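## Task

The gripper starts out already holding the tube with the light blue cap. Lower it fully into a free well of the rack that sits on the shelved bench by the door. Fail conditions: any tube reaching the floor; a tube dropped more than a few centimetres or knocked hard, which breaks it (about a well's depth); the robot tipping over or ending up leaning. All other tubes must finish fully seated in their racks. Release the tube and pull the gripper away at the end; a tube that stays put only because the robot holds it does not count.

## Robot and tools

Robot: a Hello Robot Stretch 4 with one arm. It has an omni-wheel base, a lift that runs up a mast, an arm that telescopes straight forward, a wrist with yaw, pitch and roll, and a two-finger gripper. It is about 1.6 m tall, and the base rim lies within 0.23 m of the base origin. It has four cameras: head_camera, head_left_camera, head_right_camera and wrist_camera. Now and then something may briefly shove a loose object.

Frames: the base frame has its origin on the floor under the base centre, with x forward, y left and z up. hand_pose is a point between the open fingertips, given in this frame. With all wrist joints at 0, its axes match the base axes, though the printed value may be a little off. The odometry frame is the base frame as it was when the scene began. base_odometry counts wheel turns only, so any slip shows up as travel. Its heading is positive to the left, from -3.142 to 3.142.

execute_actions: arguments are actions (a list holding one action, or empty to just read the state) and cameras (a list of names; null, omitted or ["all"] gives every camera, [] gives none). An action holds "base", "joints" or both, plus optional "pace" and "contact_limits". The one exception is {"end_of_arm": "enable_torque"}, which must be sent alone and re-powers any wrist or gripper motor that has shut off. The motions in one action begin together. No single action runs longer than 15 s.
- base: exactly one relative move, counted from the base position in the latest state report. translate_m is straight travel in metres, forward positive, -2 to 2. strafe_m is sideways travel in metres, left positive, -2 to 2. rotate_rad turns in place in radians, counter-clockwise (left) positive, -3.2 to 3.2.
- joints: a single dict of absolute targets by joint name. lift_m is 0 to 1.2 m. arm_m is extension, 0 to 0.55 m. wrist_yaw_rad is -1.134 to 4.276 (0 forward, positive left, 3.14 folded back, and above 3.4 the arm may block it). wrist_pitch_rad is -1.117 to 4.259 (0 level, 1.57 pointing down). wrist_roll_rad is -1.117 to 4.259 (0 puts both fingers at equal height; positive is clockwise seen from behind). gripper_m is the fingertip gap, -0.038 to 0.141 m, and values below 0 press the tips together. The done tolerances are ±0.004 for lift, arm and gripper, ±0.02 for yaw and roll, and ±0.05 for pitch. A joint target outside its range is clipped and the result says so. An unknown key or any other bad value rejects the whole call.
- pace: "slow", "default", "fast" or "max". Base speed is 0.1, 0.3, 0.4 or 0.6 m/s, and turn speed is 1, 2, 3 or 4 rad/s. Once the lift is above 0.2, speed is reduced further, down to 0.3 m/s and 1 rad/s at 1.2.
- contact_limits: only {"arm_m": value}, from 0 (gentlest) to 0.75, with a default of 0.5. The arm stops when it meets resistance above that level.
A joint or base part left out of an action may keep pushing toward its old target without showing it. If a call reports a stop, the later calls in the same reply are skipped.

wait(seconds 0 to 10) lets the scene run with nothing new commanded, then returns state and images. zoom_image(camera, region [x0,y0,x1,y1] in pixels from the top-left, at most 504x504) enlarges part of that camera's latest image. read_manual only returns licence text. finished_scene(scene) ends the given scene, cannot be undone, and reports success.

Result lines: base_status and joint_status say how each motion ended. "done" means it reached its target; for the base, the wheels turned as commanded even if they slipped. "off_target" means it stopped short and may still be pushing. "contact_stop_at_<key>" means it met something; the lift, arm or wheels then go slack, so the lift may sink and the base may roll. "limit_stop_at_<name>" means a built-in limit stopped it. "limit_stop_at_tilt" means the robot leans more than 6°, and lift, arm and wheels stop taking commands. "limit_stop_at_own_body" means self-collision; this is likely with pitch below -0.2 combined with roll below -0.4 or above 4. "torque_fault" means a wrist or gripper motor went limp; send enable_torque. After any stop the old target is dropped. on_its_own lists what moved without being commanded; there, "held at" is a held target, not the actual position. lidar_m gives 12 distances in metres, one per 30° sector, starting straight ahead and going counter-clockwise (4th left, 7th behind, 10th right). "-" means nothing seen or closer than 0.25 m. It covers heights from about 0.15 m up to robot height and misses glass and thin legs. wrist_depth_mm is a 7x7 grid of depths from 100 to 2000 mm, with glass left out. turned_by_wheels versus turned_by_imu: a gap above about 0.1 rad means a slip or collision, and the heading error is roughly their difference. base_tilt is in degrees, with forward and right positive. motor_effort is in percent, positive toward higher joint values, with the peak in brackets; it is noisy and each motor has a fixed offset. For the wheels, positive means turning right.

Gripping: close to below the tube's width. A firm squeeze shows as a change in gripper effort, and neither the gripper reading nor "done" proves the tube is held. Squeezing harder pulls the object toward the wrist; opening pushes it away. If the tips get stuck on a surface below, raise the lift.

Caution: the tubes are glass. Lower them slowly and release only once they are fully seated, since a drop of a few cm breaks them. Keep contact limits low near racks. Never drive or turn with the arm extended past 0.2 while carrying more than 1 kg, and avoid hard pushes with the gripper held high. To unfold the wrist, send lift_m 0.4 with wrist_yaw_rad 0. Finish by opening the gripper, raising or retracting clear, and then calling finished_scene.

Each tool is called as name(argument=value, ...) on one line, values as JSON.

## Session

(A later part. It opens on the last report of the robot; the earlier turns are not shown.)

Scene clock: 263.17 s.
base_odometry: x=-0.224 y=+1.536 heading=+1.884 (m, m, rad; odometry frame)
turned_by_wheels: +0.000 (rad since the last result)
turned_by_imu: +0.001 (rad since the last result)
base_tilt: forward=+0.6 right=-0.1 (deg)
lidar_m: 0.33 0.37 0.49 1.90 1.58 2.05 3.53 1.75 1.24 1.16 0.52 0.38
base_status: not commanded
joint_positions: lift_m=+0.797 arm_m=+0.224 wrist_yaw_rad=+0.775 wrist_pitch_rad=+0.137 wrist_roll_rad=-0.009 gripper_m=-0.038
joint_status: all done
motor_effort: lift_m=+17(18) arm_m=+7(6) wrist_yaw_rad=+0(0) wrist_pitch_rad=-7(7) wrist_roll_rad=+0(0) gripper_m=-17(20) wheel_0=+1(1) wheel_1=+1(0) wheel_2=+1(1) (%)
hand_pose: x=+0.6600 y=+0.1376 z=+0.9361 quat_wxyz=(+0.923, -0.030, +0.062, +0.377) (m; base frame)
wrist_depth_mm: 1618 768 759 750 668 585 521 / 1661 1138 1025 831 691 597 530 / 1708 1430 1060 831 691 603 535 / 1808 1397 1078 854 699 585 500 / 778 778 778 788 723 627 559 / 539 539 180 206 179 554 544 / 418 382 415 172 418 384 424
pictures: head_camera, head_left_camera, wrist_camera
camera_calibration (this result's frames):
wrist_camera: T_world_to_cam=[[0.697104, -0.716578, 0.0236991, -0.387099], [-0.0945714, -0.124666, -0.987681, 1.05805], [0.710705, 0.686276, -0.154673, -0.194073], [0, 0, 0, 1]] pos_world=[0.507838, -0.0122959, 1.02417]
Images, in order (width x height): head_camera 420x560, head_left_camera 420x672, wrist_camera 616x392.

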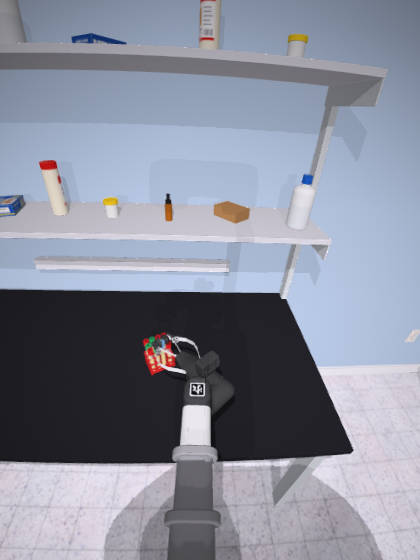

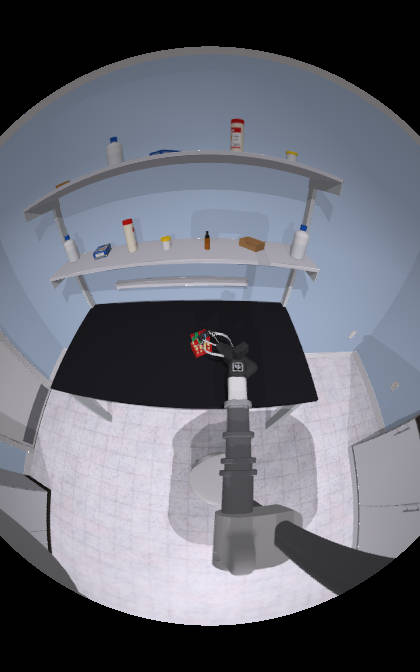

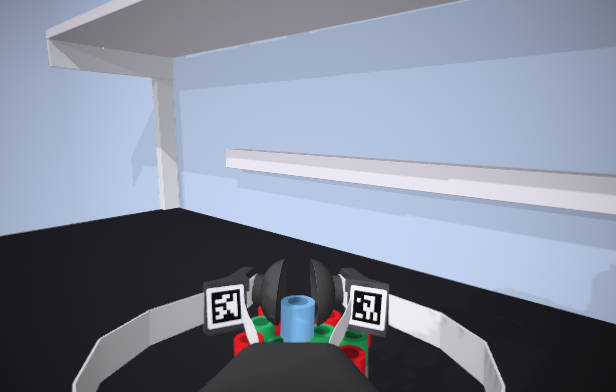

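execute_actions(actions=[{"joints":{"lift_m":0.825},"pace":"slow"}], cameras=[])

execute_actions(actions=[{"joints":{"arm_m":0.239,"wrist_yaw_rad":0.785},"pace":"slow"}], cameras=[])

execute_actions(actions=[{"joints":{"lift_m":0.81},"pace":"slow"}], cameras=["head_camera","wrist_camera"])

zoom_image(camera="head_camera", region=[130, 315, 200, 385])

zoom_image(camera="wrist_camera", region=[200, 220, 420, 392])

Scene clock: 288.97 s.
base_odometry: x=-0.224 y=+1.536 heading=+1.884 (m, m, rad; odometry frame)
turned_by_wheels: +0.000 (rad since the last result)
turned_by_imu: +0.001 (rad since the last result)
base_tilt: forward=+0.6 right=-0.1 (deg)
lidar_m: 0.34 0.34 0.48 1.91 1.59 2.05 3.56 1.74 1.22 1.16 0.53 0.36
base_status: not commanded
joint_positions: lift_m=+0.825 arm_m=+0.224 wrist_yaw_rad=+0.775 wrist_pitch_rad=+0.137 wrist_roll_rad=-0.009 gripper_m=-0.038
joint_status: all done
motor_effort: lift_m=+22(23) arm_m=+6(6) wrist_yaw_rad=-1(0) wrist_pitch_rad=-6(6) wrist_roll_rad=+1(0) gripper_m=-18(18) wheel_0=+1(1) wheel_1=+1(1) wheel_2=+1(1) (%)
hand_pose: x=+0.6600 y=+0.1376 z=+0.9636 quat_wxyz=(+0.923, -0.030, +0.062, +0.377) (m; base frame)
wrist_depth_mm: 1661 741 640 640 634 569 521 / 1661 1098 1008 831 691 591 525 / 1756 1430 1078 854 707 609 535 / 1756 1499 1098 831 699 580 517 / 866 866 866 842 741 627 554 / 603 603 180 206 179 609 559 / 462 424 462 172 466 427 469
pictures: none
No camera images: the call's "cameras" was empty. Leave "cameras" out to get every camera's image.

Scene clock: 290.00 s.
base_odometry: x=-0.224 y=+1.536 heading=+1.884 (m, m, rad; odometry frame)
turned_by_wheels: +0.000 (rad since the last result)
turned_by_imu: +0.000 (rad since the last result)
base_tilt: forward=+0.6 right=-0.1 (deg)
lidar_m: 0.36 0.36 0.49 1.89 1.57 2.05 3.54 1.71 1.23 1.14 0.53 0.39
base_status: not commanded
joint_positions: lift_m=+0.825 arm_m=+0.238 wrist_yaw_rad=+0.785 wrist_pitch_rad=+0.137 wrist_roll_rad=-0.009 gripper_m=-0.038
joint_status: all done
motor_effort: lift_m=+23(23) arm_m=+7(7) wrist_yaw_rad=+2(3) wrist_pitch_rad=-7(8) wrist_roll_rad=+0(0) gripper_m=-20(18) wheel_0=+1(1) wheel_1=+1(0) wheel_2=+1(1) (%)
hand_pose: x=+0.6727 y=+0.1401 z=+0.9636 quat_wxyz=(+0.922, -0.030, +0.061, +0.382) (m; base frame)
wrist_depth_mm: 1661 741 640 640 634 559 508 / 1661 1078 1008 820 676 585 517 / 1756 1430 1042 831 691 597 525 / 1756 1499 1078 809 676 574 500 / 866 866 866 820 723 615 539 / 603 603 180 206 179 597 549 / 462 424 462 172 466 424 469
pictures: none
No camera images: the call's "cameras" was empty. Leave "cameras" out to get every camera's image.

Scene clock: 290.83 s.
base_odometry: x=-0.224 y=+1.536 heading=+1.884 (m, m, rad; odometry frame)
turned_by_wheels: +0.000 (rad since the last result)
turned_by_imu: +0.000 (rad since the last result)
base_tilt: forward=+0.5 right=-0.1 (deg)
lidar_m: 0.34 0.35 0.49 1.91 1.58 2.03 3.56 1.75 1.23 1.15 0.55 0.39
base_status: not commanded
joint_positions: lift_m=+0.810 arm_m=+0.238 wrist_yaw_rad=+0.785 wrist_pitch_rad=+0.137 wrist_roll_rad=-0.009 gripper_m=-0.038
joint_status: all done
motor_effort: lift_m=+17(22) arm_m=+7(6) wrist_yaw_rad=+2(2) wrist_pitch_rad=-7(6) wrist_roll_rad=+0(0) gripper_m=-16(16) wheel_0=+1(1) wheel_1=+0(0) wheel_2=+1(1) (%)
hand_pose: x=+0.6727 y=+0.1401 z=+0.9491 quat_wxyz=(+0.922, -0.030, +0.061, +0.382) (m; base frame)
wrist_depth_mm: 1618 723 699 699 634 569 512 / 1708 1118 1008 820 683 580 517 / 1756 1397 1042 820 699 591 525 / 1756 1499 1078 842 676 569 492 / 820 820 831 820 715 621 544 / 569 569 180 206 179 585 544 / 439 402 439 173 442 404 445
pictures: head_camera, wrist_camera
camera_calibration (this result's frames):
wrist_camera: T_world_to_cam=[[0.703648, -0.710154, 0.023699, -0.399836], [-0.0934241, -0.125529, -0.987681, 1.07174], [0.70438, 0.692766, -0.154674, -0.199421], [0, 0, 0, 1]] pos_world=[0.521938, -0.011258, 1.03717]
Images, in order (width x height): head_camera 420x560, wrist_camera 616x392.

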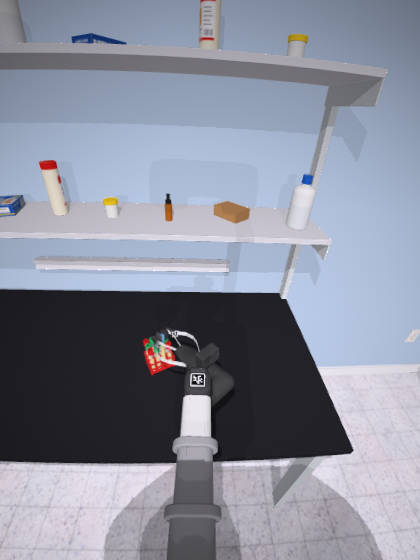

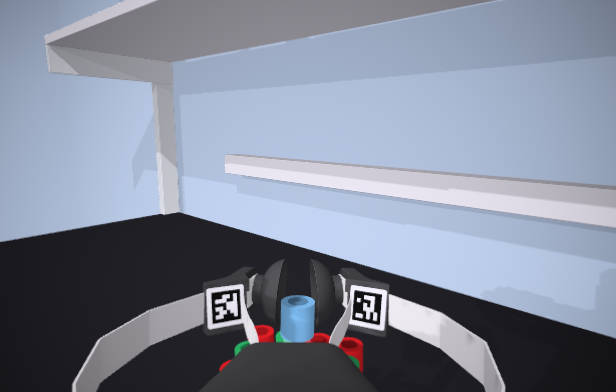

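Region (130, 315, 200, 385) of head_camera's 420x560 image, scaled by 7.200, with more detail than that image has.

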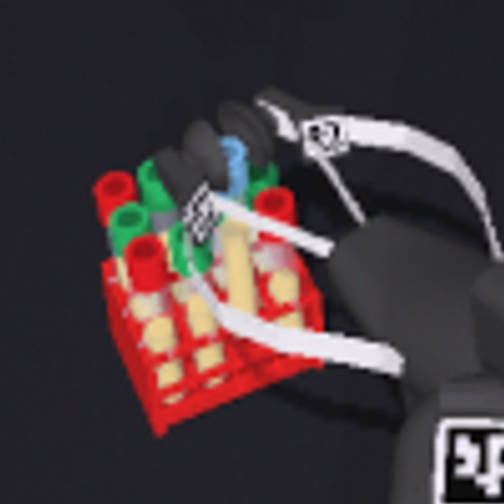

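Region (200, 220, 420, 392) of wrist_camera's 616x392 image, scaled by 2.291; it fills the top 394 rows of this view, and the rest is white.

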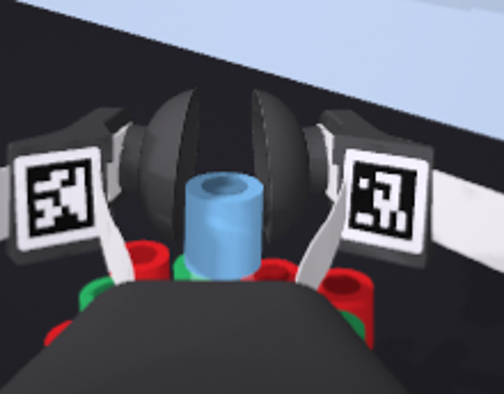

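execute_actions(actions=[{"joints":{"lift_m":0.792},"pace":"slow"}], cameras=["head_camera","wrist_camera"])

zoom_image(camera="head_camera", region=[130, 315, 200, 385])

zoom_image(camera="wrist_camera", region=[200, 220, 420, 392])

Scene clock: 302.50 s.
base_odometry: x=-0.224 y=+1.536 heading=+1.884 (m, m, rad; odometry frame)
turned_by_wheels: +0.000 (rad since the last result)
turned_by_imu: +0.001 (rad since the last result)
base_tilt: forward=+0.5 right=-0.1 (deg)
lidar_m: 0.35 0.34 0.49 1.90 1.59 2.10 3.53 1.75 1.23 1.16 0.52 0.35
base_status: not commanded
joint_positions: lift_m=+0.793 arm_m=+0.238 wrist_yaw_rad=+0.785 wrist_pitch_rad=+0.119 wrist_roll_rad=-0.009 gripper_m=-0.038
joint_status: all done
on_its_own: wrist_pitch_rad is at rest, and its effort (+47) is outside its rest range (-23 to +23)
motor_effort: lift_m=+10(17) arm_m=+6(6) wrist_yaw_rad=+1(2) wrist_pitch_rad=+47(44) wrist_roll_rad=+1(0) gripper_m=-19(19) wheel_0=+1(1) wheel_1=+0(0) wheel_2=+1(1) (%)
hand_pose: x=+0.6732 y=+0.1406 z=+0.9367 quat_wxyz=(+0.922, -0.027, +0.053, +0.382) (m; base frame)
wrist_depth_mm: 1618 750 661 661 647 569 512 / 1708 1078 1008 820 683 591 521 / 1708 1397 1060 842 699 597 525 / 1756 1464 1078 809 676 569 500 / 854 866 866 820 715 609 539 / 580 574 180 208 179 591 544 / 436 399 439 193 445 407 452
pictures: head_camera, wrist_camera
camera_calibration (this result's frames):
wrist_camera: T_world_to_cam=[[0.703522, -0.71028, 0.0236242, -0.399321], [-0.0808349, -0.113004, -0.990301, 1.05191], [0.706061, 0.694789, -0.136916, -0.220072], [0, 0, 0, 1]] pos_world=[0.521347, -0.0118564, 1.02101]
Images, in order (width x height): head_camera 420x560, wrist_camera 616x392.

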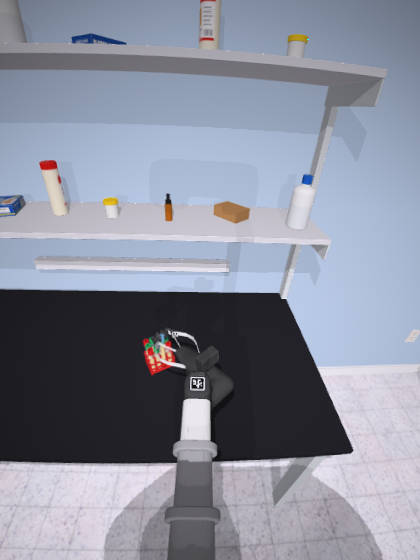

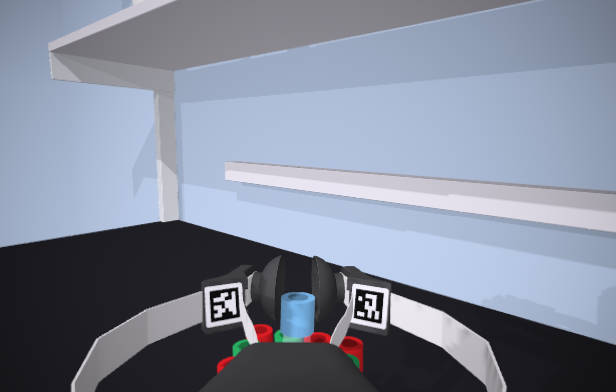

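Region (130, 315, 200, 385) of head_camera's 420x560 image, scaled by 7.200, with more detail than that image has.

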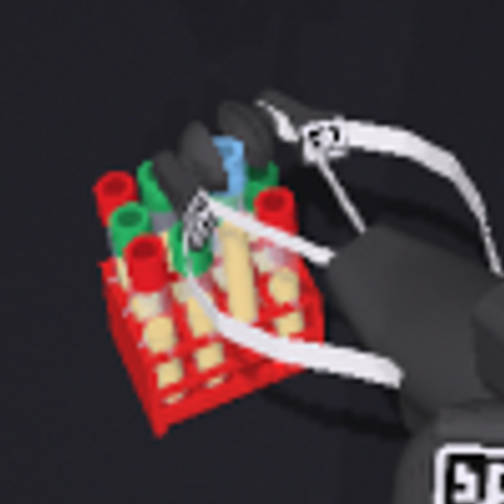

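Region (200, 220, 420, 392) of wrist_camera's 616x392 image, scaled by 2.291; it fills the top 394 rows of this view, and the rest is white.

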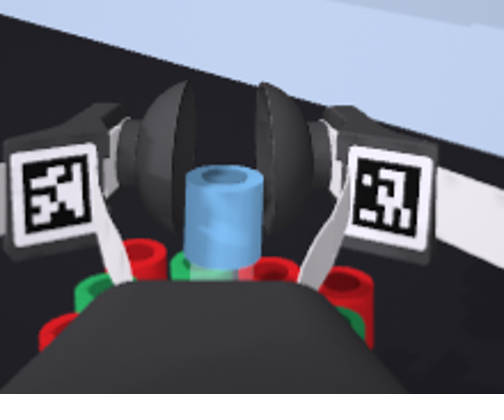

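execute_actions(actions=[{"joints":{"lift_m":0.815,"wrist_pitch_rad":0.137},"pace":"slow"}], cameras=[])

execute_actions(actions=[{"joints":{"arm_m":0.244,"wrist_yaw_rad":0.78},"pace":"slow"}], cameras=[])

execute_actions(actions=[{"joints":{"lift_m":0.802},"pace":"slow"}], cameras=["head_camera","wrist_camera","head_left_camera"])

zoom_image(camera="head_camera", region=[130, 315, 200, 385])

zoom_image(camera="wrist_camera", region=[200, 220, 420, 392])

Scene clock: 318.83 s.
base_odometry: x=-0.224 y=+1.536 heading=+1.884 (m, m, rad; odometry frame)
turned_by_wheels: +0.000 (rad since the last result)
turned_by_imu: +0.001 (rad since the last result)
base_tilt: forward=+0.6 right=-0.1 (deg)
lidar_m: 0.35 0.36 0.50 1.89 1.57 2.08 3.53 1.75 1.20 1.16 0.53 0.39
base_status: not commanded
joint_positions: lift_m=+0.815 arm_m=+0.238 wrist_yaw_rad=+0.785 wrist_pitch_rad=+0.139 wrist_roll_rad=-0.009 gripper_m=-0.038
joint_status: all done
motor_effort: lift_m=+23(22) arm_m=+6(7) wrist_yaw_rad=+1(1) wrist_pitch_rad=-6(46) wrist_roll_rad=+0(0) gripper_m=-19(18) wheel_0=+1(1) wheel_1=+0(1) wheel_2=+1(1) (%)
hand_pose: x=+0.6727 y=+0.1401 z=+0.9530 quat_wxyz=(+0.922, -0.031, +0.062, +0.382) (m; base frame)
wrist_depth_mm: 1618 699 699 683 640 569 508 / 1618 1118 1025 820 676 585 521 / 1756 1430 1060 820 691 591 521 / 1756 1464 1098 842 668 574 504 / 831 831 831 820 715 615 544 / 580 580 180 206 179 585 549 / 445 407 442 172 449 410 455
pictures: none
No camera images: the call's "cameras" was empty. Leave "cameras" out to get every camera's image.

Scene clock: 319.57 s.
base_odometry: x=-0.224 y=+1.536 heading=+1.884 (m, m, rad; odometry frame)
turned_by_wheels: +0.000 (rad since the last result)
turned_by_imu: +0.000 (rad since the last result)
base_tilt: forward=+0.5 right=+0.0 (deg)
lidar_m: 0.34 0.33 0.49 1.89 1.58 2.08 3.55 1.74 1.18 1.16 0.53 0.36
base_status: not commanded
joint_positions: lift_m=+0.815 arm_m=+0.243 wrist_yaw_rad=+0.780 wrist_pitch_rad=+0.139 wrist_roll_rad=-0.009 gripper_m=-0.038
joint_status: all done
motor_effort: lift_m=+23(22) arm_m=+6(6) wrist_yaw_rad=+0(0) wrist_pitch_rad=-7(6) wrist_roll_rad=+1(0) gripper_m=-19(19) wheel_0=+1(1) wheel_1=+0(1) wheel_2=+1(1) (%)
hand_pose: x=+0.6783 y=+0.1389 z=+0.9530 quat_wxyz=(+0.922, -0.031, +0.062, +0.380) (m; base frame)
wrist_depth_mm: 1576 707 699 691 627 564 508 / 1661 1138 1025 809 676 580 517 / 1756 1397 1025 820 683 591 521 / 1808 1464 1060 820 661 569 496 / 831 831 831 809 715 609 539 / 574 574 180 207 179 585 539 / 442 407 445 172 449 410 452
pictures: none
No camera images: the call's "cameras" was empty. Leave "cameras" out to get every camera's image.

Scene clock: 320.37 s.
base_odometry: x=-0.224 y=+1.536 heading=+1.884 (m, m, rad; odometry frame)
turned_by_wheels: +0.000 (rad since the last result)
turned_by_imu: +0.000 (rad since the last result)
base_tilt: forward=+0.5 right=-0.1 (deg)
lidar_m: 0.33 0.36 0.51 1.89 1.58 2.08 3.56 1.74 1.24 1.15 0.52 0.38
base_status: not commanded
joint_positions: lift_m=+0.802 arm_m=+0.243 wrist_yaw_rad=+0.780 wrist_pitch_rad=+0.132 wrist_roll_rad=-0.009 gripper_m=-0.038
joint_status: all done
motor_effort: lift_m=+14(21) arm_m=+6(7) wrist_yaw_rad=+0(0) wrist_pitch_rad=+14(13) wrist_roll_rad=+0(1) gripper_m=-17(19) wheel_0=+1(1) wheel_1=+1(0) wheel_2=+1(1) (%)
hand_pose: x=+0.6785 y=+0.1391 z=+0.9426 quat_wxyz=(+0.923, -0.029, +0.059, +0.380) (m; base frame)
wrist_depth_mm: 1618 715 699 691 634 564 504 / 1708 1138 991 809 676 580 512 / 1708 1397 1025 809 683 591 521 / 1756 1430 1060 820 661 564 492 / 820 831 831 820 707 609 535 / 569 569 179 206 179 580 539 / 436 397 433 193 439 404 445
pictures: head_camera, head_left_camera, wrist_camera
camera_calibration (this result's frames):
wrist_camera: T_world_to_cam=[[0.700599, -0.713162, 0.0236799, -0.401901], [-0.0907022, -0.121923, -0.988387, 1.0641], [0.707767, 0.690315, -0.150104, -0.210037], [0, 0, 0, 1]] pos_world=[0.526745, -0.0118895, 1.02974]
Images, in order (width x height): head_camera 420x560, head_left_camera 420x672, wrist_camera 616x392.

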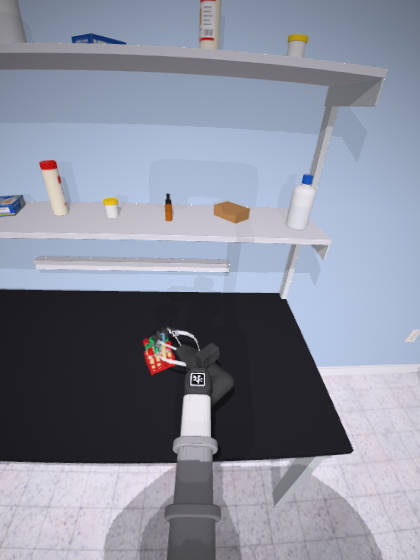

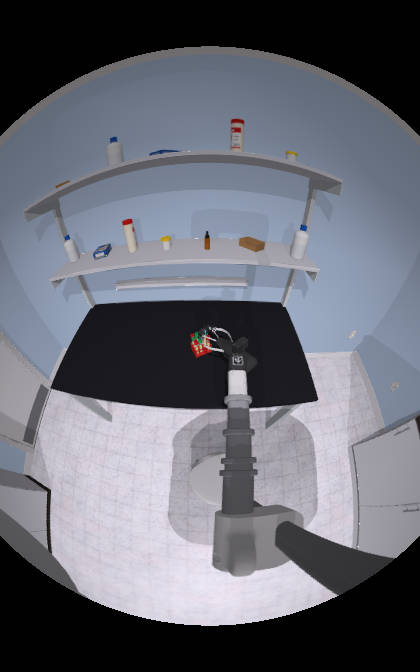

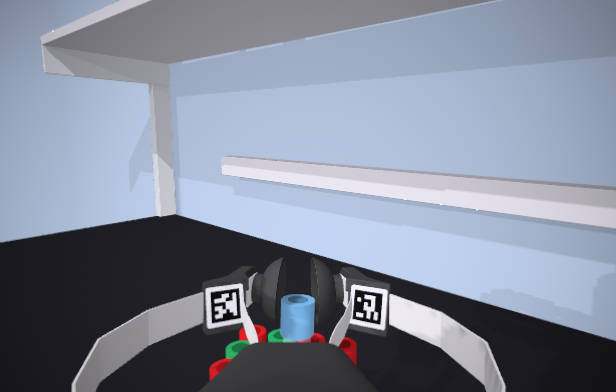

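Region (130, 315, 200, 385) of head_camera's 420x560 image, scaled by 7.200, with more detail than that image has.

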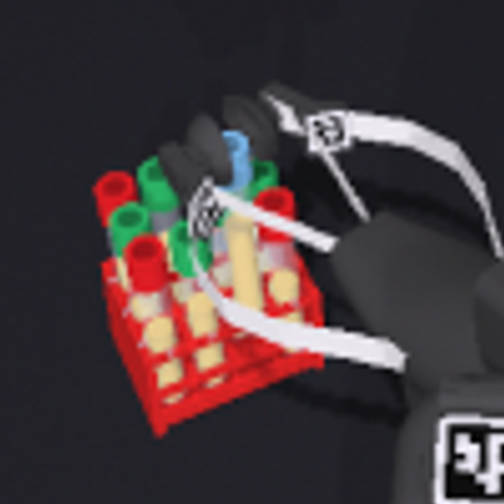

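Region (200, 220, 420, 392) of wrist_camera's 616x392 image, scaled by 2.291; it fills the top 394 rows of this view, and the rest is white.

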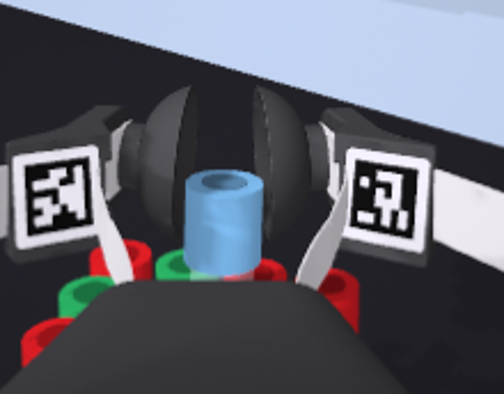

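zoom_image(camera="head_left_camera", region=[185, 320, 225, 360])

zoom_image(camera="head_camera", region=[145, 335, 185, 375])

Region (185, 320, 225, 360) of head_left_camera's 420x672 image, scaled by 12.600, with more detail than that image has.

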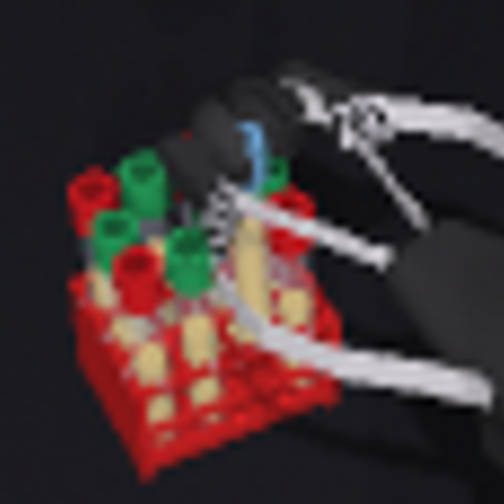

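Region (145, 335, 185, 375) of head_camera's 420x560 image, scaled by 12.600, with more detail than that image has.

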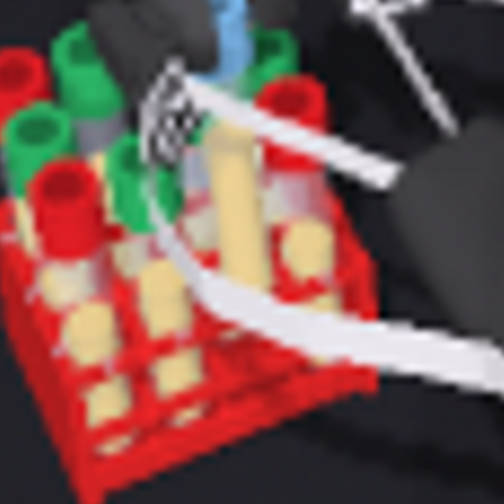

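execute_actions(actions=[{"joints":{"lift_m":0.813},"pace":"slow"}], cameras=[])

execute_actions(actions=[{"joints":{"wrist_yaw_rad":0.793},"pace":"slow"}], cameras=["head_camera"])

zoom_image(camera="head_camera", region=[145, 335, 185, 375])

execute_actions(actions=[{"joints":{"lift_m":0.801},"pace":"slow"}], cameras=["head_camera","wrist_camera"])

zoom_image(camera="head_camera", region=[145, 335, 185, 375])

Scene clock: 347.50 s.
base_odometry: x=-0.224 y=+1.536 heading=+1.884 (m, m, rad; odometry frame)
turned_by_wheels: +0.000 (rad since the last result)
turned_by_imu: +0.001 (rad since the last result)
base_tilt: forward=+0.5 right=-0.1 (deg)
lidar_m: 0.34 0.36 0.49 1.90 1.59 2.07 3.54 1.71 1.23 1.17 0.55 0.36
base_status: not commanded
joint_positions: lift_m=+0.813 arm_m=+0.243 wrist_yaw_rad=+0.780 wrist_pitch_rad=+0.139 wrist_roll_rad=-0.009 gripper_m=-0.038
joint_status: all done
motor_effort: lift_m=+23(23) arm_m=+6(6) wrist_yaw_rad=+0(0) wrist_pitch_rad=-6(13) wrist_roll_rad=+0(0) gripper_m=-16(21) wheel_0=+1(1) wheel_1=+0(0) wheel_2=+1(1) (%)
hand_pose: x=+0.6783 y=+0.1389 z=+0.9510 quat_wxyz=(+0.922, -0.031, +0.062, +0.380) (m; base frame)
wrist_depth_mm: 1618 715 699 699 634 564 504 / 1661 1160 991 798 676 580 512 / 1756 1397 1042 809 683 591 521 / 1756 1430 1060 831 661 564 496 / 820 831 831 820 707 609 539 / 574 574 180 206 179 580 544 / 439 404 439 172 442 404 445
pictures: none
No camera images: the call's "cameras" was empty. Leave "cameras" out to get every camera's image.

Scene clock: 347.90 s.
base_odometry: x=-0.224 y=+1.536 heading=+1.884 (m, m, rad; odometry frame)
turned_by_wheels: +0.000 (rad since the last result)
turned_by_imu: +0.000 (rad since the last result)
base_tilt: forward=+0.5 right=-0.1 (deg)
lidar_m: 0.33 0.35 0.47 1.87 1.60 2.02 3.50 1.72 1.22 1.15 0.55 0.37
base_status: not commanded
joint_positions: lift_m=+0.813 arm_m=+0.243 wrist_yaw_rad=+0.793 wrist_pitch_rad=+0.139 wrist_roll_rad=-0.009 gripper_m=-0.038
joint_status: all done
motor_effort: lift_m=+23(22) arm_m=+7(6) wrist_yaw_rad=+2(2) wrist_pitch_rad=-5(4) wrist_roll_rad=+0(0) gripper_m=-19(19) wheel_0=+1(1) wheel_1=+1(1) wheel_2=+1(1) (%)
hand_pose: x=+0.6766 y=+0.1421 z=+0.9510 quat_wxyz=(+0.920, -0.031, +0.062, +0.385) (m; base frame)
wrist_depth_mm: 1661 715 707 699 634 569 508 / 1661 1118 1025 809 676 580 512 / 1756 1430 1060 809 691 591 521 / 1756 1499 1098 842 668 569 496 / 820 820 831 820 715 615 544 / 569 574 180 206 179 585 539 / 439 404 439 172 442 404 449
pictures: head_camera
Images, in order (width x height): head_camera 420x560.

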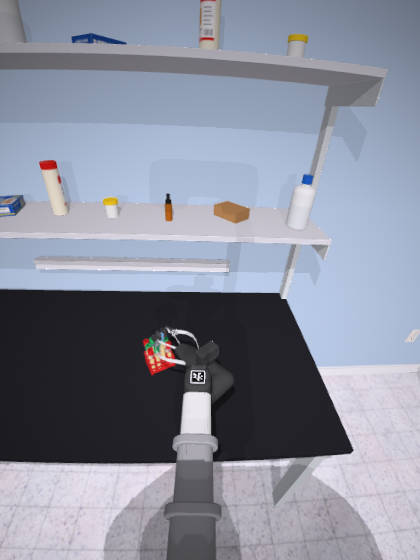

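Region (145, 335, 185, 375) of head_camera's 420x560 image, scaled by 12.600, with more detail than that image has.

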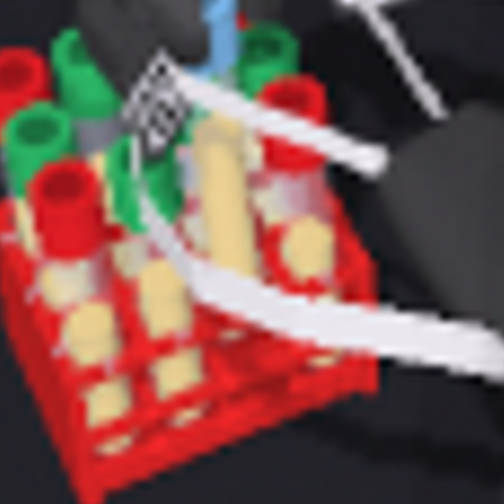

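Scene clock: 348.67 s.
base_odometry: x=-0.224 y=+1.536 heading=+1.884 (m, m, rad; odometry frame)
turned_by_wheels: +0.000 (rad since the last result)
turned_by_imu: +0.000 (rad since the last result)
base_tilt: forward=+0.6 right=-0.1 (deg)
lidar_m: 0.34 0.35 0.49 1.91 1.59 2.03 3.52 1.75 1.23 1.15 0.51 0.37
base_status: not commanded
joint_positions: lift_m=+0.801 arm_m=+0.243 wrist_yaw_rad=+0.793 wrist_pitch_rad=+0.131 wrist_roll_rad=-0.009 gripper_m=-0.038
joint_status: all done
motor_effort: lift_m=+14(22) arm_m=+6(6) wrist_yaw_rad=+2(2) wrist_pitch_rad=+16(17) wrist_roll_rad=+0(1) gripper_m=-18(18) wheel_0=+1(1) wheel_1=+0(1) wheel_2=+1(1) (%)
hand_pose: x=+0.6768 y=+0.1424 z=+0.9419 quat_wxyz=(+0.920, -0.030, +0.059, +0.386) (m; base frame)
wrist_depth_mm: 1661 715 691 683 634 564 508 / 1708 1118 1025 820 676 580 517 / 1708 1430 1060 820 691 591 525 / 1756 1499 1098 831 668 564 492 / 831 831 831 820 715 609 539 / 569 569 180 207 179 580 539 / 436 397 436 192 439 404 445
pictures: head_camera, wrist_camera
camera_calibration (this result's frames):
wrist_camera: T_world_to_cam=[[0.709295, -0.704514, 0.0236758, -0.405474], [-0.08848, -0.122301, -0.988541, 1.06237], [0.699337, 0.699072, -0.149083, -0.2077], [0, 0, 0, 1]] pos_world=[0.526852, -0.0105358, 1.02883]
Images, in order (width x height): head_camera 420x560, wrist_camera 616x392.

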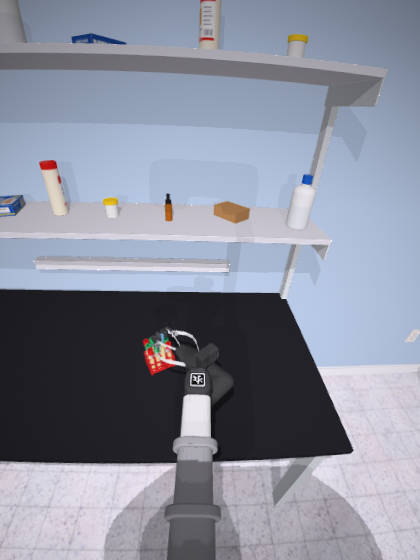

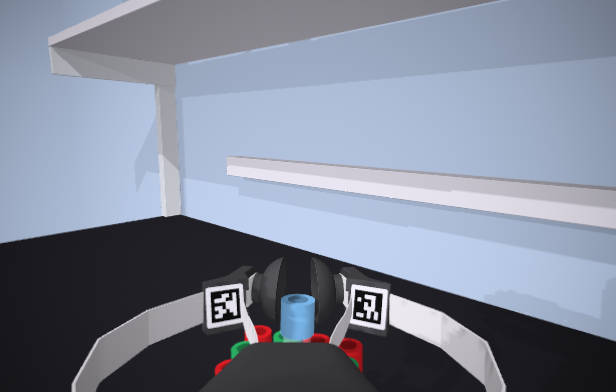

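Region (145, 335, 185, 375) of head_camera's 420x560 image, scaled by 12.600, with more detail than that image has.

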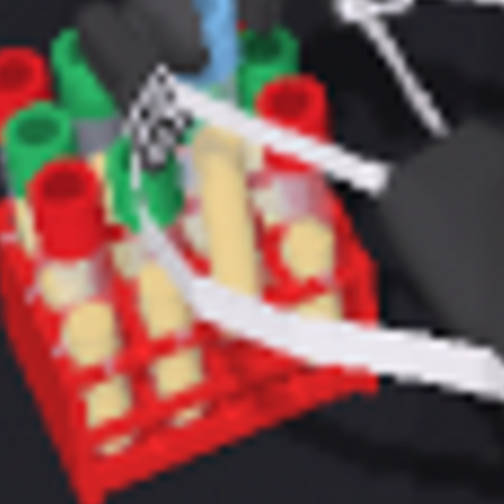

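execute_actions(actions=[{"joints":{"lift_m":0.813},"pace":"slow"}], cameras=[])

execute_actions(actions=[{"joints":{"arm_m":0.251,"wrist_yaw_rad":0.798},"pace":"slow"}], cameras=[])

execute_actions(actions=[{"joints":{"lift_m":0.801},"pace":"slow"}], cameras=["head_camera","wrist_camera"])

zoom_image(camera="head_camera", region=[145, 335, 185, 375])

Scene clock: 390.03 s.
base_odometry: x=-0.224 y=+1.536 heading=+1.884 (m, m, rad; odometry frame)
turned_by_wheels: +0.000 (rad since the last result)
turned_by_imu: +0.001 (rad since the last result)
base_tilt: forward=+0.6 right=-0.1 (deg)
lidar_m: 0.33 0.35 0.48 1.91 1.57 2.07 3.53 1.74 1.23 1.14 0.52 0.37
base_status: not commanded
joint_positions: lift_m=+0.813 arm_m=+0.243 wrist_yaw_rad=+0.793 wrist_pitch_rad=+0.139 wrist_roll_rad=-0.009 gripper_m=-0.038
joint_status: all done
motor_effort: lift_m=+22(21) arm_m=+7(6) wrist_yaw_rad=+2(2) wrist_pitch_rad=-5(17) wrist_roll_rad=+0(0) gripper_m=-16(18) wheel_0=+1(1) wheel_1=+1(0) wheel_2=+1(1) (%)
hand_pose: x=+0.6766 y=+0.1421 z=+0.9510 quat_wxyz=(+0.920, -0.031, +0.062, +0.385) (m; base frame)
wrist_depth_mm: 1661 715 707 691 634 564 508 / 1708 1118 1025 809 683 580 512 / 1708 1430 1060 820 691 597 521 / 1756 1464 1098 842 668 569 496 / 809 820 831 820 715 615 539 / 574 574 180 206 179 580 544 / 442 402 439 172 442 407 449
pictures: none
No camera images: the call's "cameras" was empty. Leave "cameras" out to get every camera's image.

Scene clock: 390.83 s.
base_odometry: x=-0.224 y=+1.536 heading=+1.884 (m, m, rad; odometry frame)
turned_by_wheels: +0.000 (rad since the last result)
turned_by_imu: +0.000 (rad since the last result)
base_tilt: forward=+0.6 right=-0.1 (deg)
lidar_m: 0.33 0.35 0.49 1.91 1.58 2.07 3.53 1.75 1.22 1.13 0.55 0.39
base_status: not commanded
joint_positions: lift_m=+0.813 arm_m=+0.250 wrist_yaw_rad=+0.798 wrist_pitch_rad=+0.139 wrist_roll_rad=-0.009 gripper_m=-0.038
joint_status: all done
motor_effort: lift_m=+22(22) arm_m=+7(5) wrist_yaw_rad=+2(0) wrist_pitch_rad=-5(5) wrist_roll_rad=+0(1) gripper_m=-19(16) wheel_0=+1(1) wheel_1=+1(1) wheel_2=+1(1) (%)
hand_pose: x=+0.6828 y=+0.1434 z=+0.9510 quat_wxyz=(+0.919, -0.031, +0.062, +0.388) (m; base frame)
wrist_depth_mm: 1618 715 699 699 634 564 500 / 1661 1118 1025 820 676 574 504 / 1756 1430 1060 809 683 580 517 / 1756 1499 1098 831 661 559 496 / 831 820 820 809 707 609 530 / 569 574 180 206 179 580 535 / 442 404 442 172 442 410 449
pictures: none
No camera images: the call's "cameras" was empty. Leave "cameras" out to get every camera's image.

Scene clock: 391.60 s.
base_odometry: x=-0.224 y=+1.536 heading=+1.884 (m, m, rad; odometry frame)
turned_by_wheels: +0.000 (rad since the last result)
turned_by_imu: +0.000 (rad since the last result)
base_tilt: forward=+0.5 right=-0.1 (deg)
lidar_m: 0.34 0.36 0.49 1.89 1.58 2.06 3.53 1.75 1.23 1.15 0.53 0.35
base_status: not commanded
joint_positions: lift_m=+0.801 arm_m=+0.250 wrist_yaw_rad=+0.798 wrist_pitch_rad=+0.139 wrist_roll_rad=-0.009 gripper_m=-0.038
joint_status: all done
motor_effort: lift_m=+17(21) arm_m=+7(7) wrist_yaw_rad=+2(2) wrist_pitch_rad=-6(4) wrist_roll_rad=+0(1) gripper_m=-17(16) wheel_0=+1(1) wheel_1=+1(0) wheel_2=+1(1) (%)
hand_pose: x=+0.6828 y=+0.1434 z=+0.9395 quat_wxyz=(+0.919, -0.031, +0.062, +0.388) (m; base frame)
wrist_depth_mm: 1576 759 750 741 647 564 500 / 1661 1118 1025 798 676 574 508 / 1756 1430 1042 809 676 585 512 / 1756 1464 1060 842 676 559 488 / 778 788 788 788 699 609 530 / 549 549 180 206 179 559 530 / 421 387 402 172 424 389 430
pictures: head_camera, wrist_camera
camera_calibration (this result's frames):
wrist_camera: T_world_to_cam=[[0.712842, -0.700924, 0.0237069, -0.411944], [-0.0932096, -0.128189, -0.98736, 1.06357], [0.695103, 0.701622, -0.156712, -0.203368], [0, 0, 0, 1]] pos_world=[0.534148, -0.00971546, 1.02802]
Images, in order (width x height): head_camera 420x560, wrist_camera 616x392.

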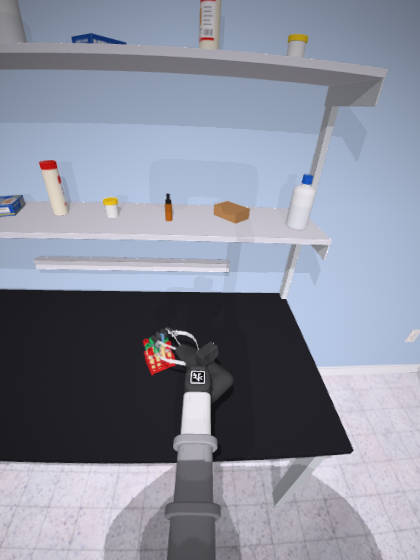

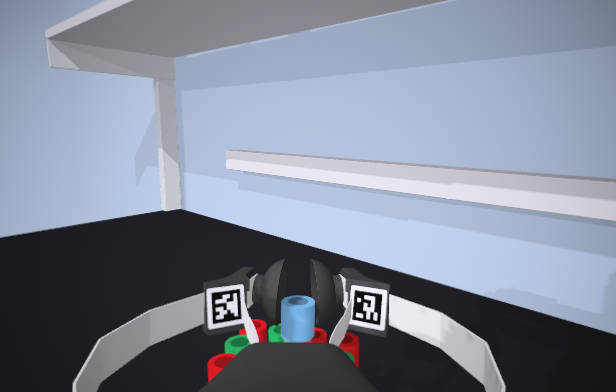

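Region (145, 335, 185, 375) of head_camera's 420x560 image, scaled by 12.600, with more detail than that image has.

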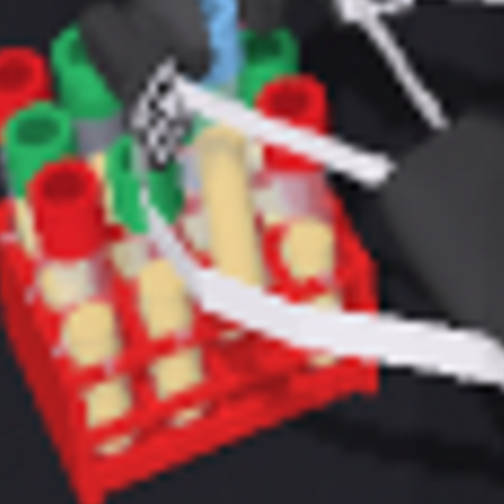

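execute_actions(actions=[{"joints":{"lift_m":0.788},"pace":"slow"}], cameras=["head_camera","wrist_camera"])

zoom_image(camera="head_camera", region=[145, 335, 185, 375])

zoom_image(camera="wrist_camera", region=[200, 220, 420, 392])

Scene clock: 400.77 s.
base_odometry: x=-0.224 y=+1.536 heading=+1.884 (m, m, rad; odometry frame)
turned_by_wheels: +0.000 (rad since the last result)
turned_by_imu: +0.001 (rad since the last result)
base_tilt: forward=+0.6 right=-0.1 (deg)
lidar_m: 0.32 0.34 0.48 1.89 1.58 2.08 3.54 1.73 1.22 1.14 0.56 0.38
base_status: not commanded
joint_positions: lift_m=+0.788 arm_m=+0.250 wrist_yaw_rad=+0.798 wrist_pitch_rad=+0.139 wrist_roll_rad=-0.009 gripper_m=-0.038
joint_status: all done
motor_effort: lift_m=+17(16) arm_m=+6(6) wrist_yaw_rad=+2(2) wrist_pitch_rad=-6(6) wrist_roll_rad=+0(0) gripper_m=-18(18) wheel_0=+1(1) wheel_1=+1(0) wheel_2=+1(1) (%)
hand_pose: x=+0.6828 y=+0.1434 z=+0.9265 quat_wxyz=(+0.919, -0.031, +0.062, +0.388) (m; base frame)
wrist_depth_mm: 1576 820 809 741 647 569 500 / 1661 1308 1008 809 668 574 508 / 1708 1430 1042 798 676 569 517 / 1756 1397 1042 854 683 569 488 / 741 750 750 750 699 609 530 / 521 517 180 206 179 530 525 / 402 366 366 172 399 370 407
pictures: head_camera, wrist_camera
camera_calibration (this result's frames):
wrist_camera: T_world_to_cam=[[0.712842, -0.700924, 0.023707, -0.411637], [-0.0932175, -0.128198, -0.987358, 1.05074], [0.695102, 0.701621, -0.156723, -0.205394], [0, 0, 0, 1]] pos_world=[0.534149, -0.00971506, 1.01503]
Images, in order (width x height): head_camera 420x560, wrist_camera 616x392.

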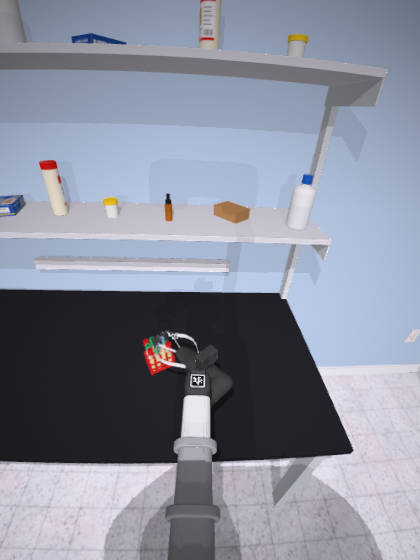

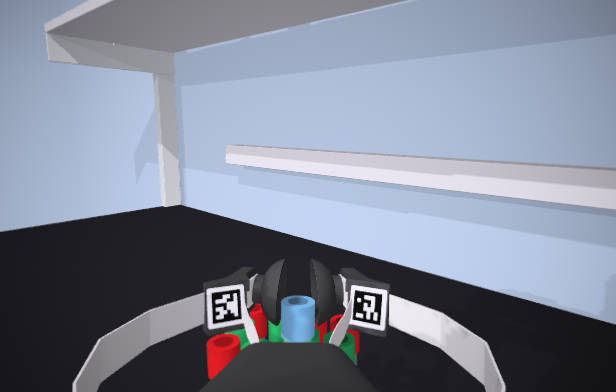

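Region (145, 335, 185, 375) of head_camera's 420x560 image, scaled by 12.600, with more detail than that image has.

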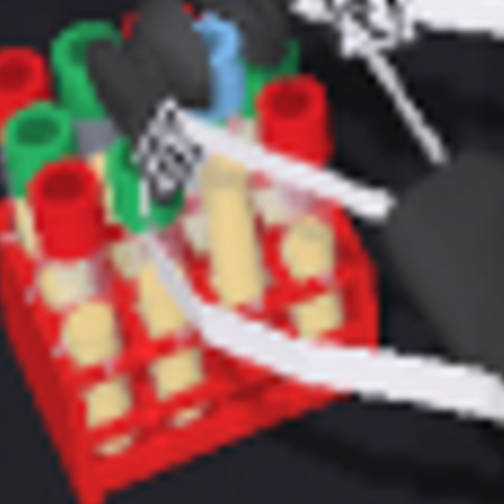

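Region (200, 220, 420, 392) of wrist_camera's 616x392 image, scaled by 2.291; it fills the top 394 rows of this view, and the rest is white.

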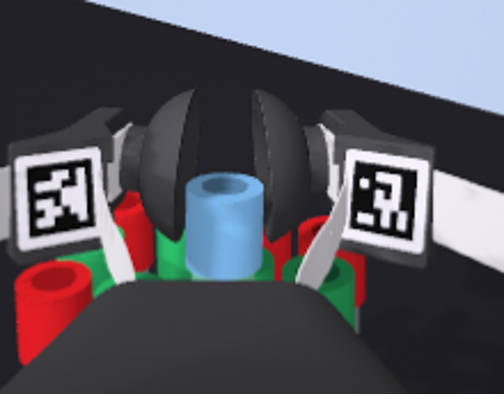

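execute_actions(actions=[{"joints":{"arm_m":0.243,"wrist_yaw_rad":0.79,"lift_m":0.78},"pace":"slow"}], cameras=["head_camera","wrist_camera"])

zoom_image(camera="head_camera", region=[145, 335, 185, 375])

zoom_image(camera="wrist_camera", region=[200, 220, 420, 392])

Scene clock: 412.50 s.
base_odometry: x=-0.224 y=+1.536 heading=+1.884 (m, m, rad; odometry frame)
turned_by_wheels: +0.000 (rad since the last result)
turned_by_imu: +0.001 (rad since the last result)
base_tilt: forward=+0.5 right=-0.1 (deg)
lidar_m: 0.34 0.33 0.49 1.90 1.58 2.04 3.55 1.74 1.22 1.15 0.54 0.36
base_status: not commanded
joint_positions: lift_m=+0.780 arm_m=+0.244 wrist_yaw_rad=+0.790 wrist_pitch_rad=+0.139 wrist_roll_rad=-0.009 gripper_m=-0.038
joint_status: all done
motor_effort: lift_m=+17(16) arm_m=-7(6) wrist_yaw_rad=+1(2) wrist_pitch_rad=-5(5) wrist_roll_rad=+1(0) gripper_m=-20(13) wheel_0=+1(1) wheel_1=+0(0) wheel_2=+1(1) (%)
hand_pose: x=+0.6783 y=+0.1414 z=+0.9184 quat_wxyz=(+0.921, -0.031, +0.062, +0.384) (m; base frame)
wrist_depth_mm: 1618 854 842 750 661 569 504 / 1708 1308 1008 809 676 580 512 / 1708 1397 1042 798 661 580 508 / 1756 1397 1042 854 691 574 500 / 723 732 723 732 683 615 535 / 504 504 180 207 179 512 517 / 387 355 370 170 389 359 394
pictures: head_camera, wrist_camera
camera_calibration (this result's frames):
wrist_camera: T_world_to_cam=[[0.707565, -0.70625, 0.0237075, -0.405234], [-0.0941985, -0.127517, -0.987353, 1.0427], [0.700342, 0.696383, -0.156755, -0.204872], [0, 0, 0, 1]] pos_world=[0.528431, -0.0105644, 1.00701]
Images, in order (width x height): head_camera 420x560, wrist_camera 616x392.

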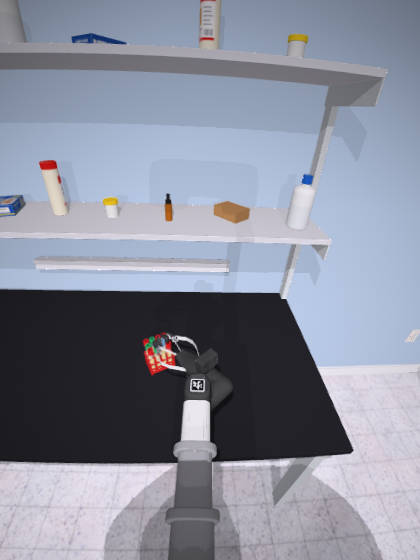

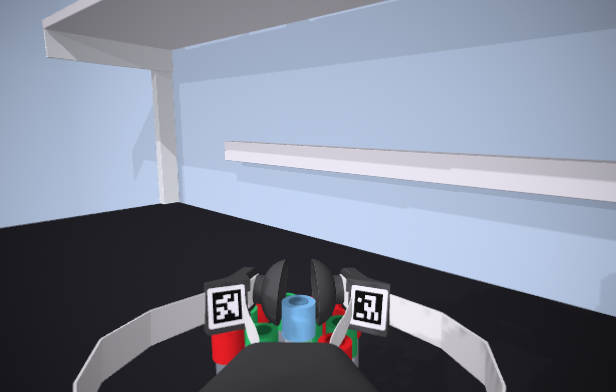

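Region (145, 335, 185, 375) of head_camera's 420x560 image, scaled by 12.600, with more detail than that image has.

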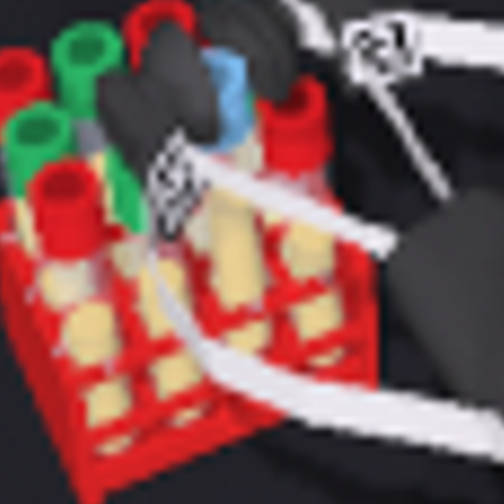

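Region (200, 220, 420, 392) of wrist_camera's 616x392 image, scaled by 2.291; it fills the top 394 rows of this view, and the rest is white.

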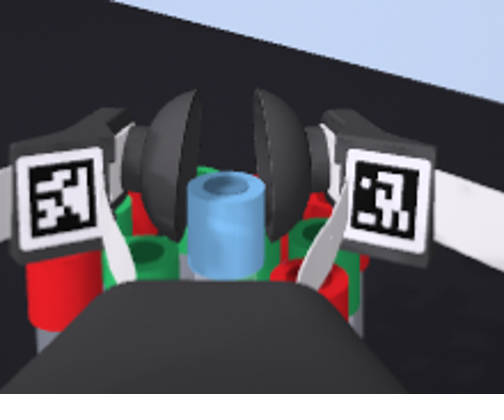

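execute_actions(actions=[{"joints":{"arm_m":0.24,"lift_m":0.772},"pace":"slow"}], cameras=["wrist_camera"])

zoom_image(camera="wrist_camera", region=[200, 220, 420, 392])

Scene clock: 418.43 s.
base_odometry: x=-0.224 y=+1.536 heading=+1.884 (m, m, rad; odometry frame)
turned_by_wheels: +0.000 (rad since the last result)
turned_by_imu: +0.001 (rad since the last result)
base_tilt: forward=+0.5 right=-0.1 (deg)
lidar_m: 0.34 0.36 0.49 1.89 1.58 2.08 3.53 1.76 1.23 1.16 0.54 0.36
base_status: not commanded
joint_positions: lift_m=+0.772 arm_m=+0.241 wrist_yaw_rad=+0.790 wrist_pitch_rad=+0.139 wrist_roll_rad=-0.009 gripper_m=-0.038
joint_status: all done
motor_effort: lift_m=+17(15) arm_m=-7(6) wrist_yaw_rad=+2(2) wrist_pitch_rad=-5(7) wrist_roll_rad=+1(0) gripper_m=-19(20) wheel_0=+1(1) wheel_1=+1(0) wheel_2=+1(1) (%)
hand_pose: x=+0.6753 y=+0.1414 z=+0.9105 quat_wxyz=(+0.921, -0.031, +0.062, +0.384) (m; base frame)
wrist_depth_mm: 1576 878 866 778 661 574 504 / 1708 1336 1025 820 676 580 517 / 1756 1430 1060 798 661 569 517 / 1708 1366 1042 866 707 591 512 / 699 699 707 707 683 603 539 / 488 484 180 207 179 496 496 / 375 343 373 169 375 347 382
pictures: wrist_camera
camera_calibration (this result's frames):
wrist_camera: T_world_to_cam=[[0.707347, -0.706469, 0.023707, -0.402835], [-0.0941874, -0.127437, -0.987364, 1.03453], [0.700563, 0.696176, -0.156683, -0.204188], [0, 0, 0, 1]] pos_world=[0.525431, -0.0106017, 0.999019]
Images, in order (width x height): wrist_camera 616x392.

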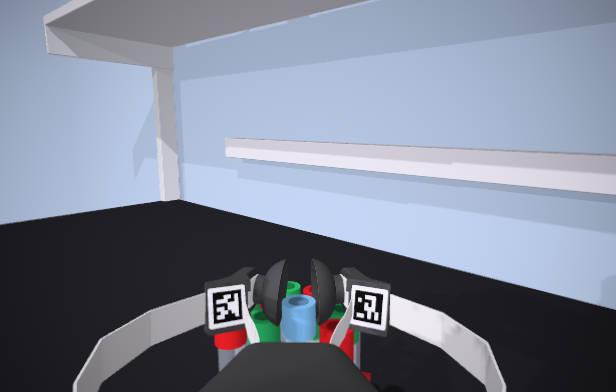

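Region (200, 220, 420, 392) of wrist_camera's 616x392 image, scaled by 2.291; it fills the top 394 rows of this view, and the rest is white.

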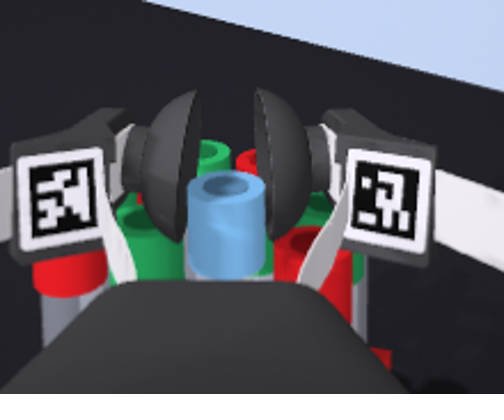

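Release.

execute_actions(actions=[{"joints":{"gripper_m":0.028},"pace":"slow"}], cameras=["wrist_camera"])

zoom_image(camera="wrist_camera", region=[200, 220, 420, 392])

Scene clock: 424.50 s.
base_odometry: x=-0.224 y=+1.536 heading=+1.884 (m, m, rad; odometry frame)
turned_by_wheels: +0.000 (rad since the last result)
turned_by_imu: +0.002 (rad since the last result)
base_tilt: forward=+0.5 right=-0.1 (deg)
lidar_m: 0.34 0.35 0.49 1.90 1.58 2.06 3.52 1.74 1.20 1.16 0.52 0.37
base_status: not commanded
joint_positions: lift_m=+0.772 arm_m=+0.241 wrist_yaw_rad=+0.790 wrist_pitch_rad=+0.139 wrist_roll_rad=-0.009 gripper_m=+0.028
joint_status: all done
motor_effort: lift_m=+17(17) arm_m=-6(7) wrist_yaw_rad=+2(3) wrist_pitch_rad=-4(5) wrist_roll_rad=+0(1) gripper_m=-1(16) wheel_0=+1(1) wheel_1=+0(0) wheel_2=+1(1) (%)
hand_pose: x=+0.6753 y=+0.1413 z=+0.9105 quat_wxyz=(+0.921, -0.031, +0.062, +0.384) (m; base frame)
wrist_depth_mm: 1618 878 878 778 668 574 508 / 1708 1308 1025 820 676 580 517 / 1708 1430 1042 809 661 564 517 / 1756 1336 1060 866 707 591 517 / 699 699 699 707 683 603 539 / 488 484 190 213 192 492 500 / 375 342 375 134 359 377 382
pictures: wrist_camera
camera_calibration (this result's frames):
wrist_camera: T_world_to_cam=[[0.707191, -0.706625, 0.0237058, -0.402717], [-0.0940592, -0.12726, -0.9874, 1.03451], [0.700738, 0.69605, -0.156461, -0.204418], [0, 0, 0, 1]] pos_world=[0.525346, -0.0106339, 0.999035]
Images, in order (width x height): wrist_camera 616x392.

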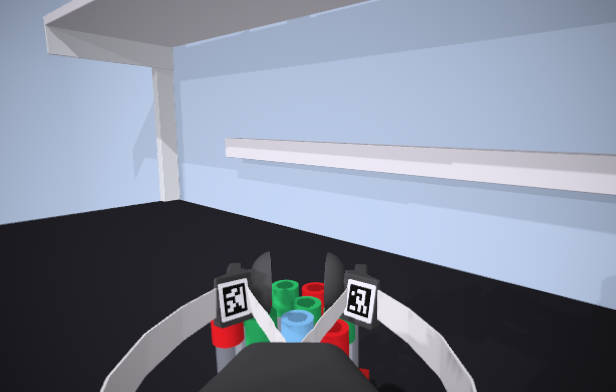

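Region (200, 220, 420, 392) of wrist_camera's 616x392 image, scaled by 2.291; it fills the top 394 rows of this view, and the rest is white.

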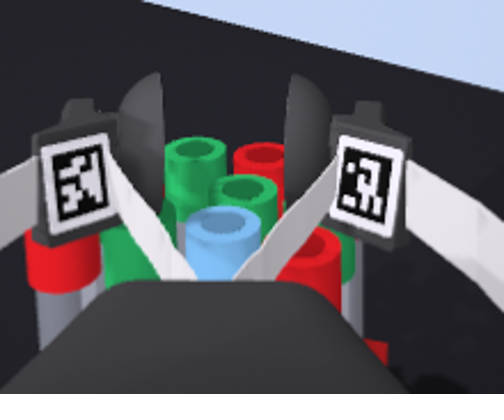

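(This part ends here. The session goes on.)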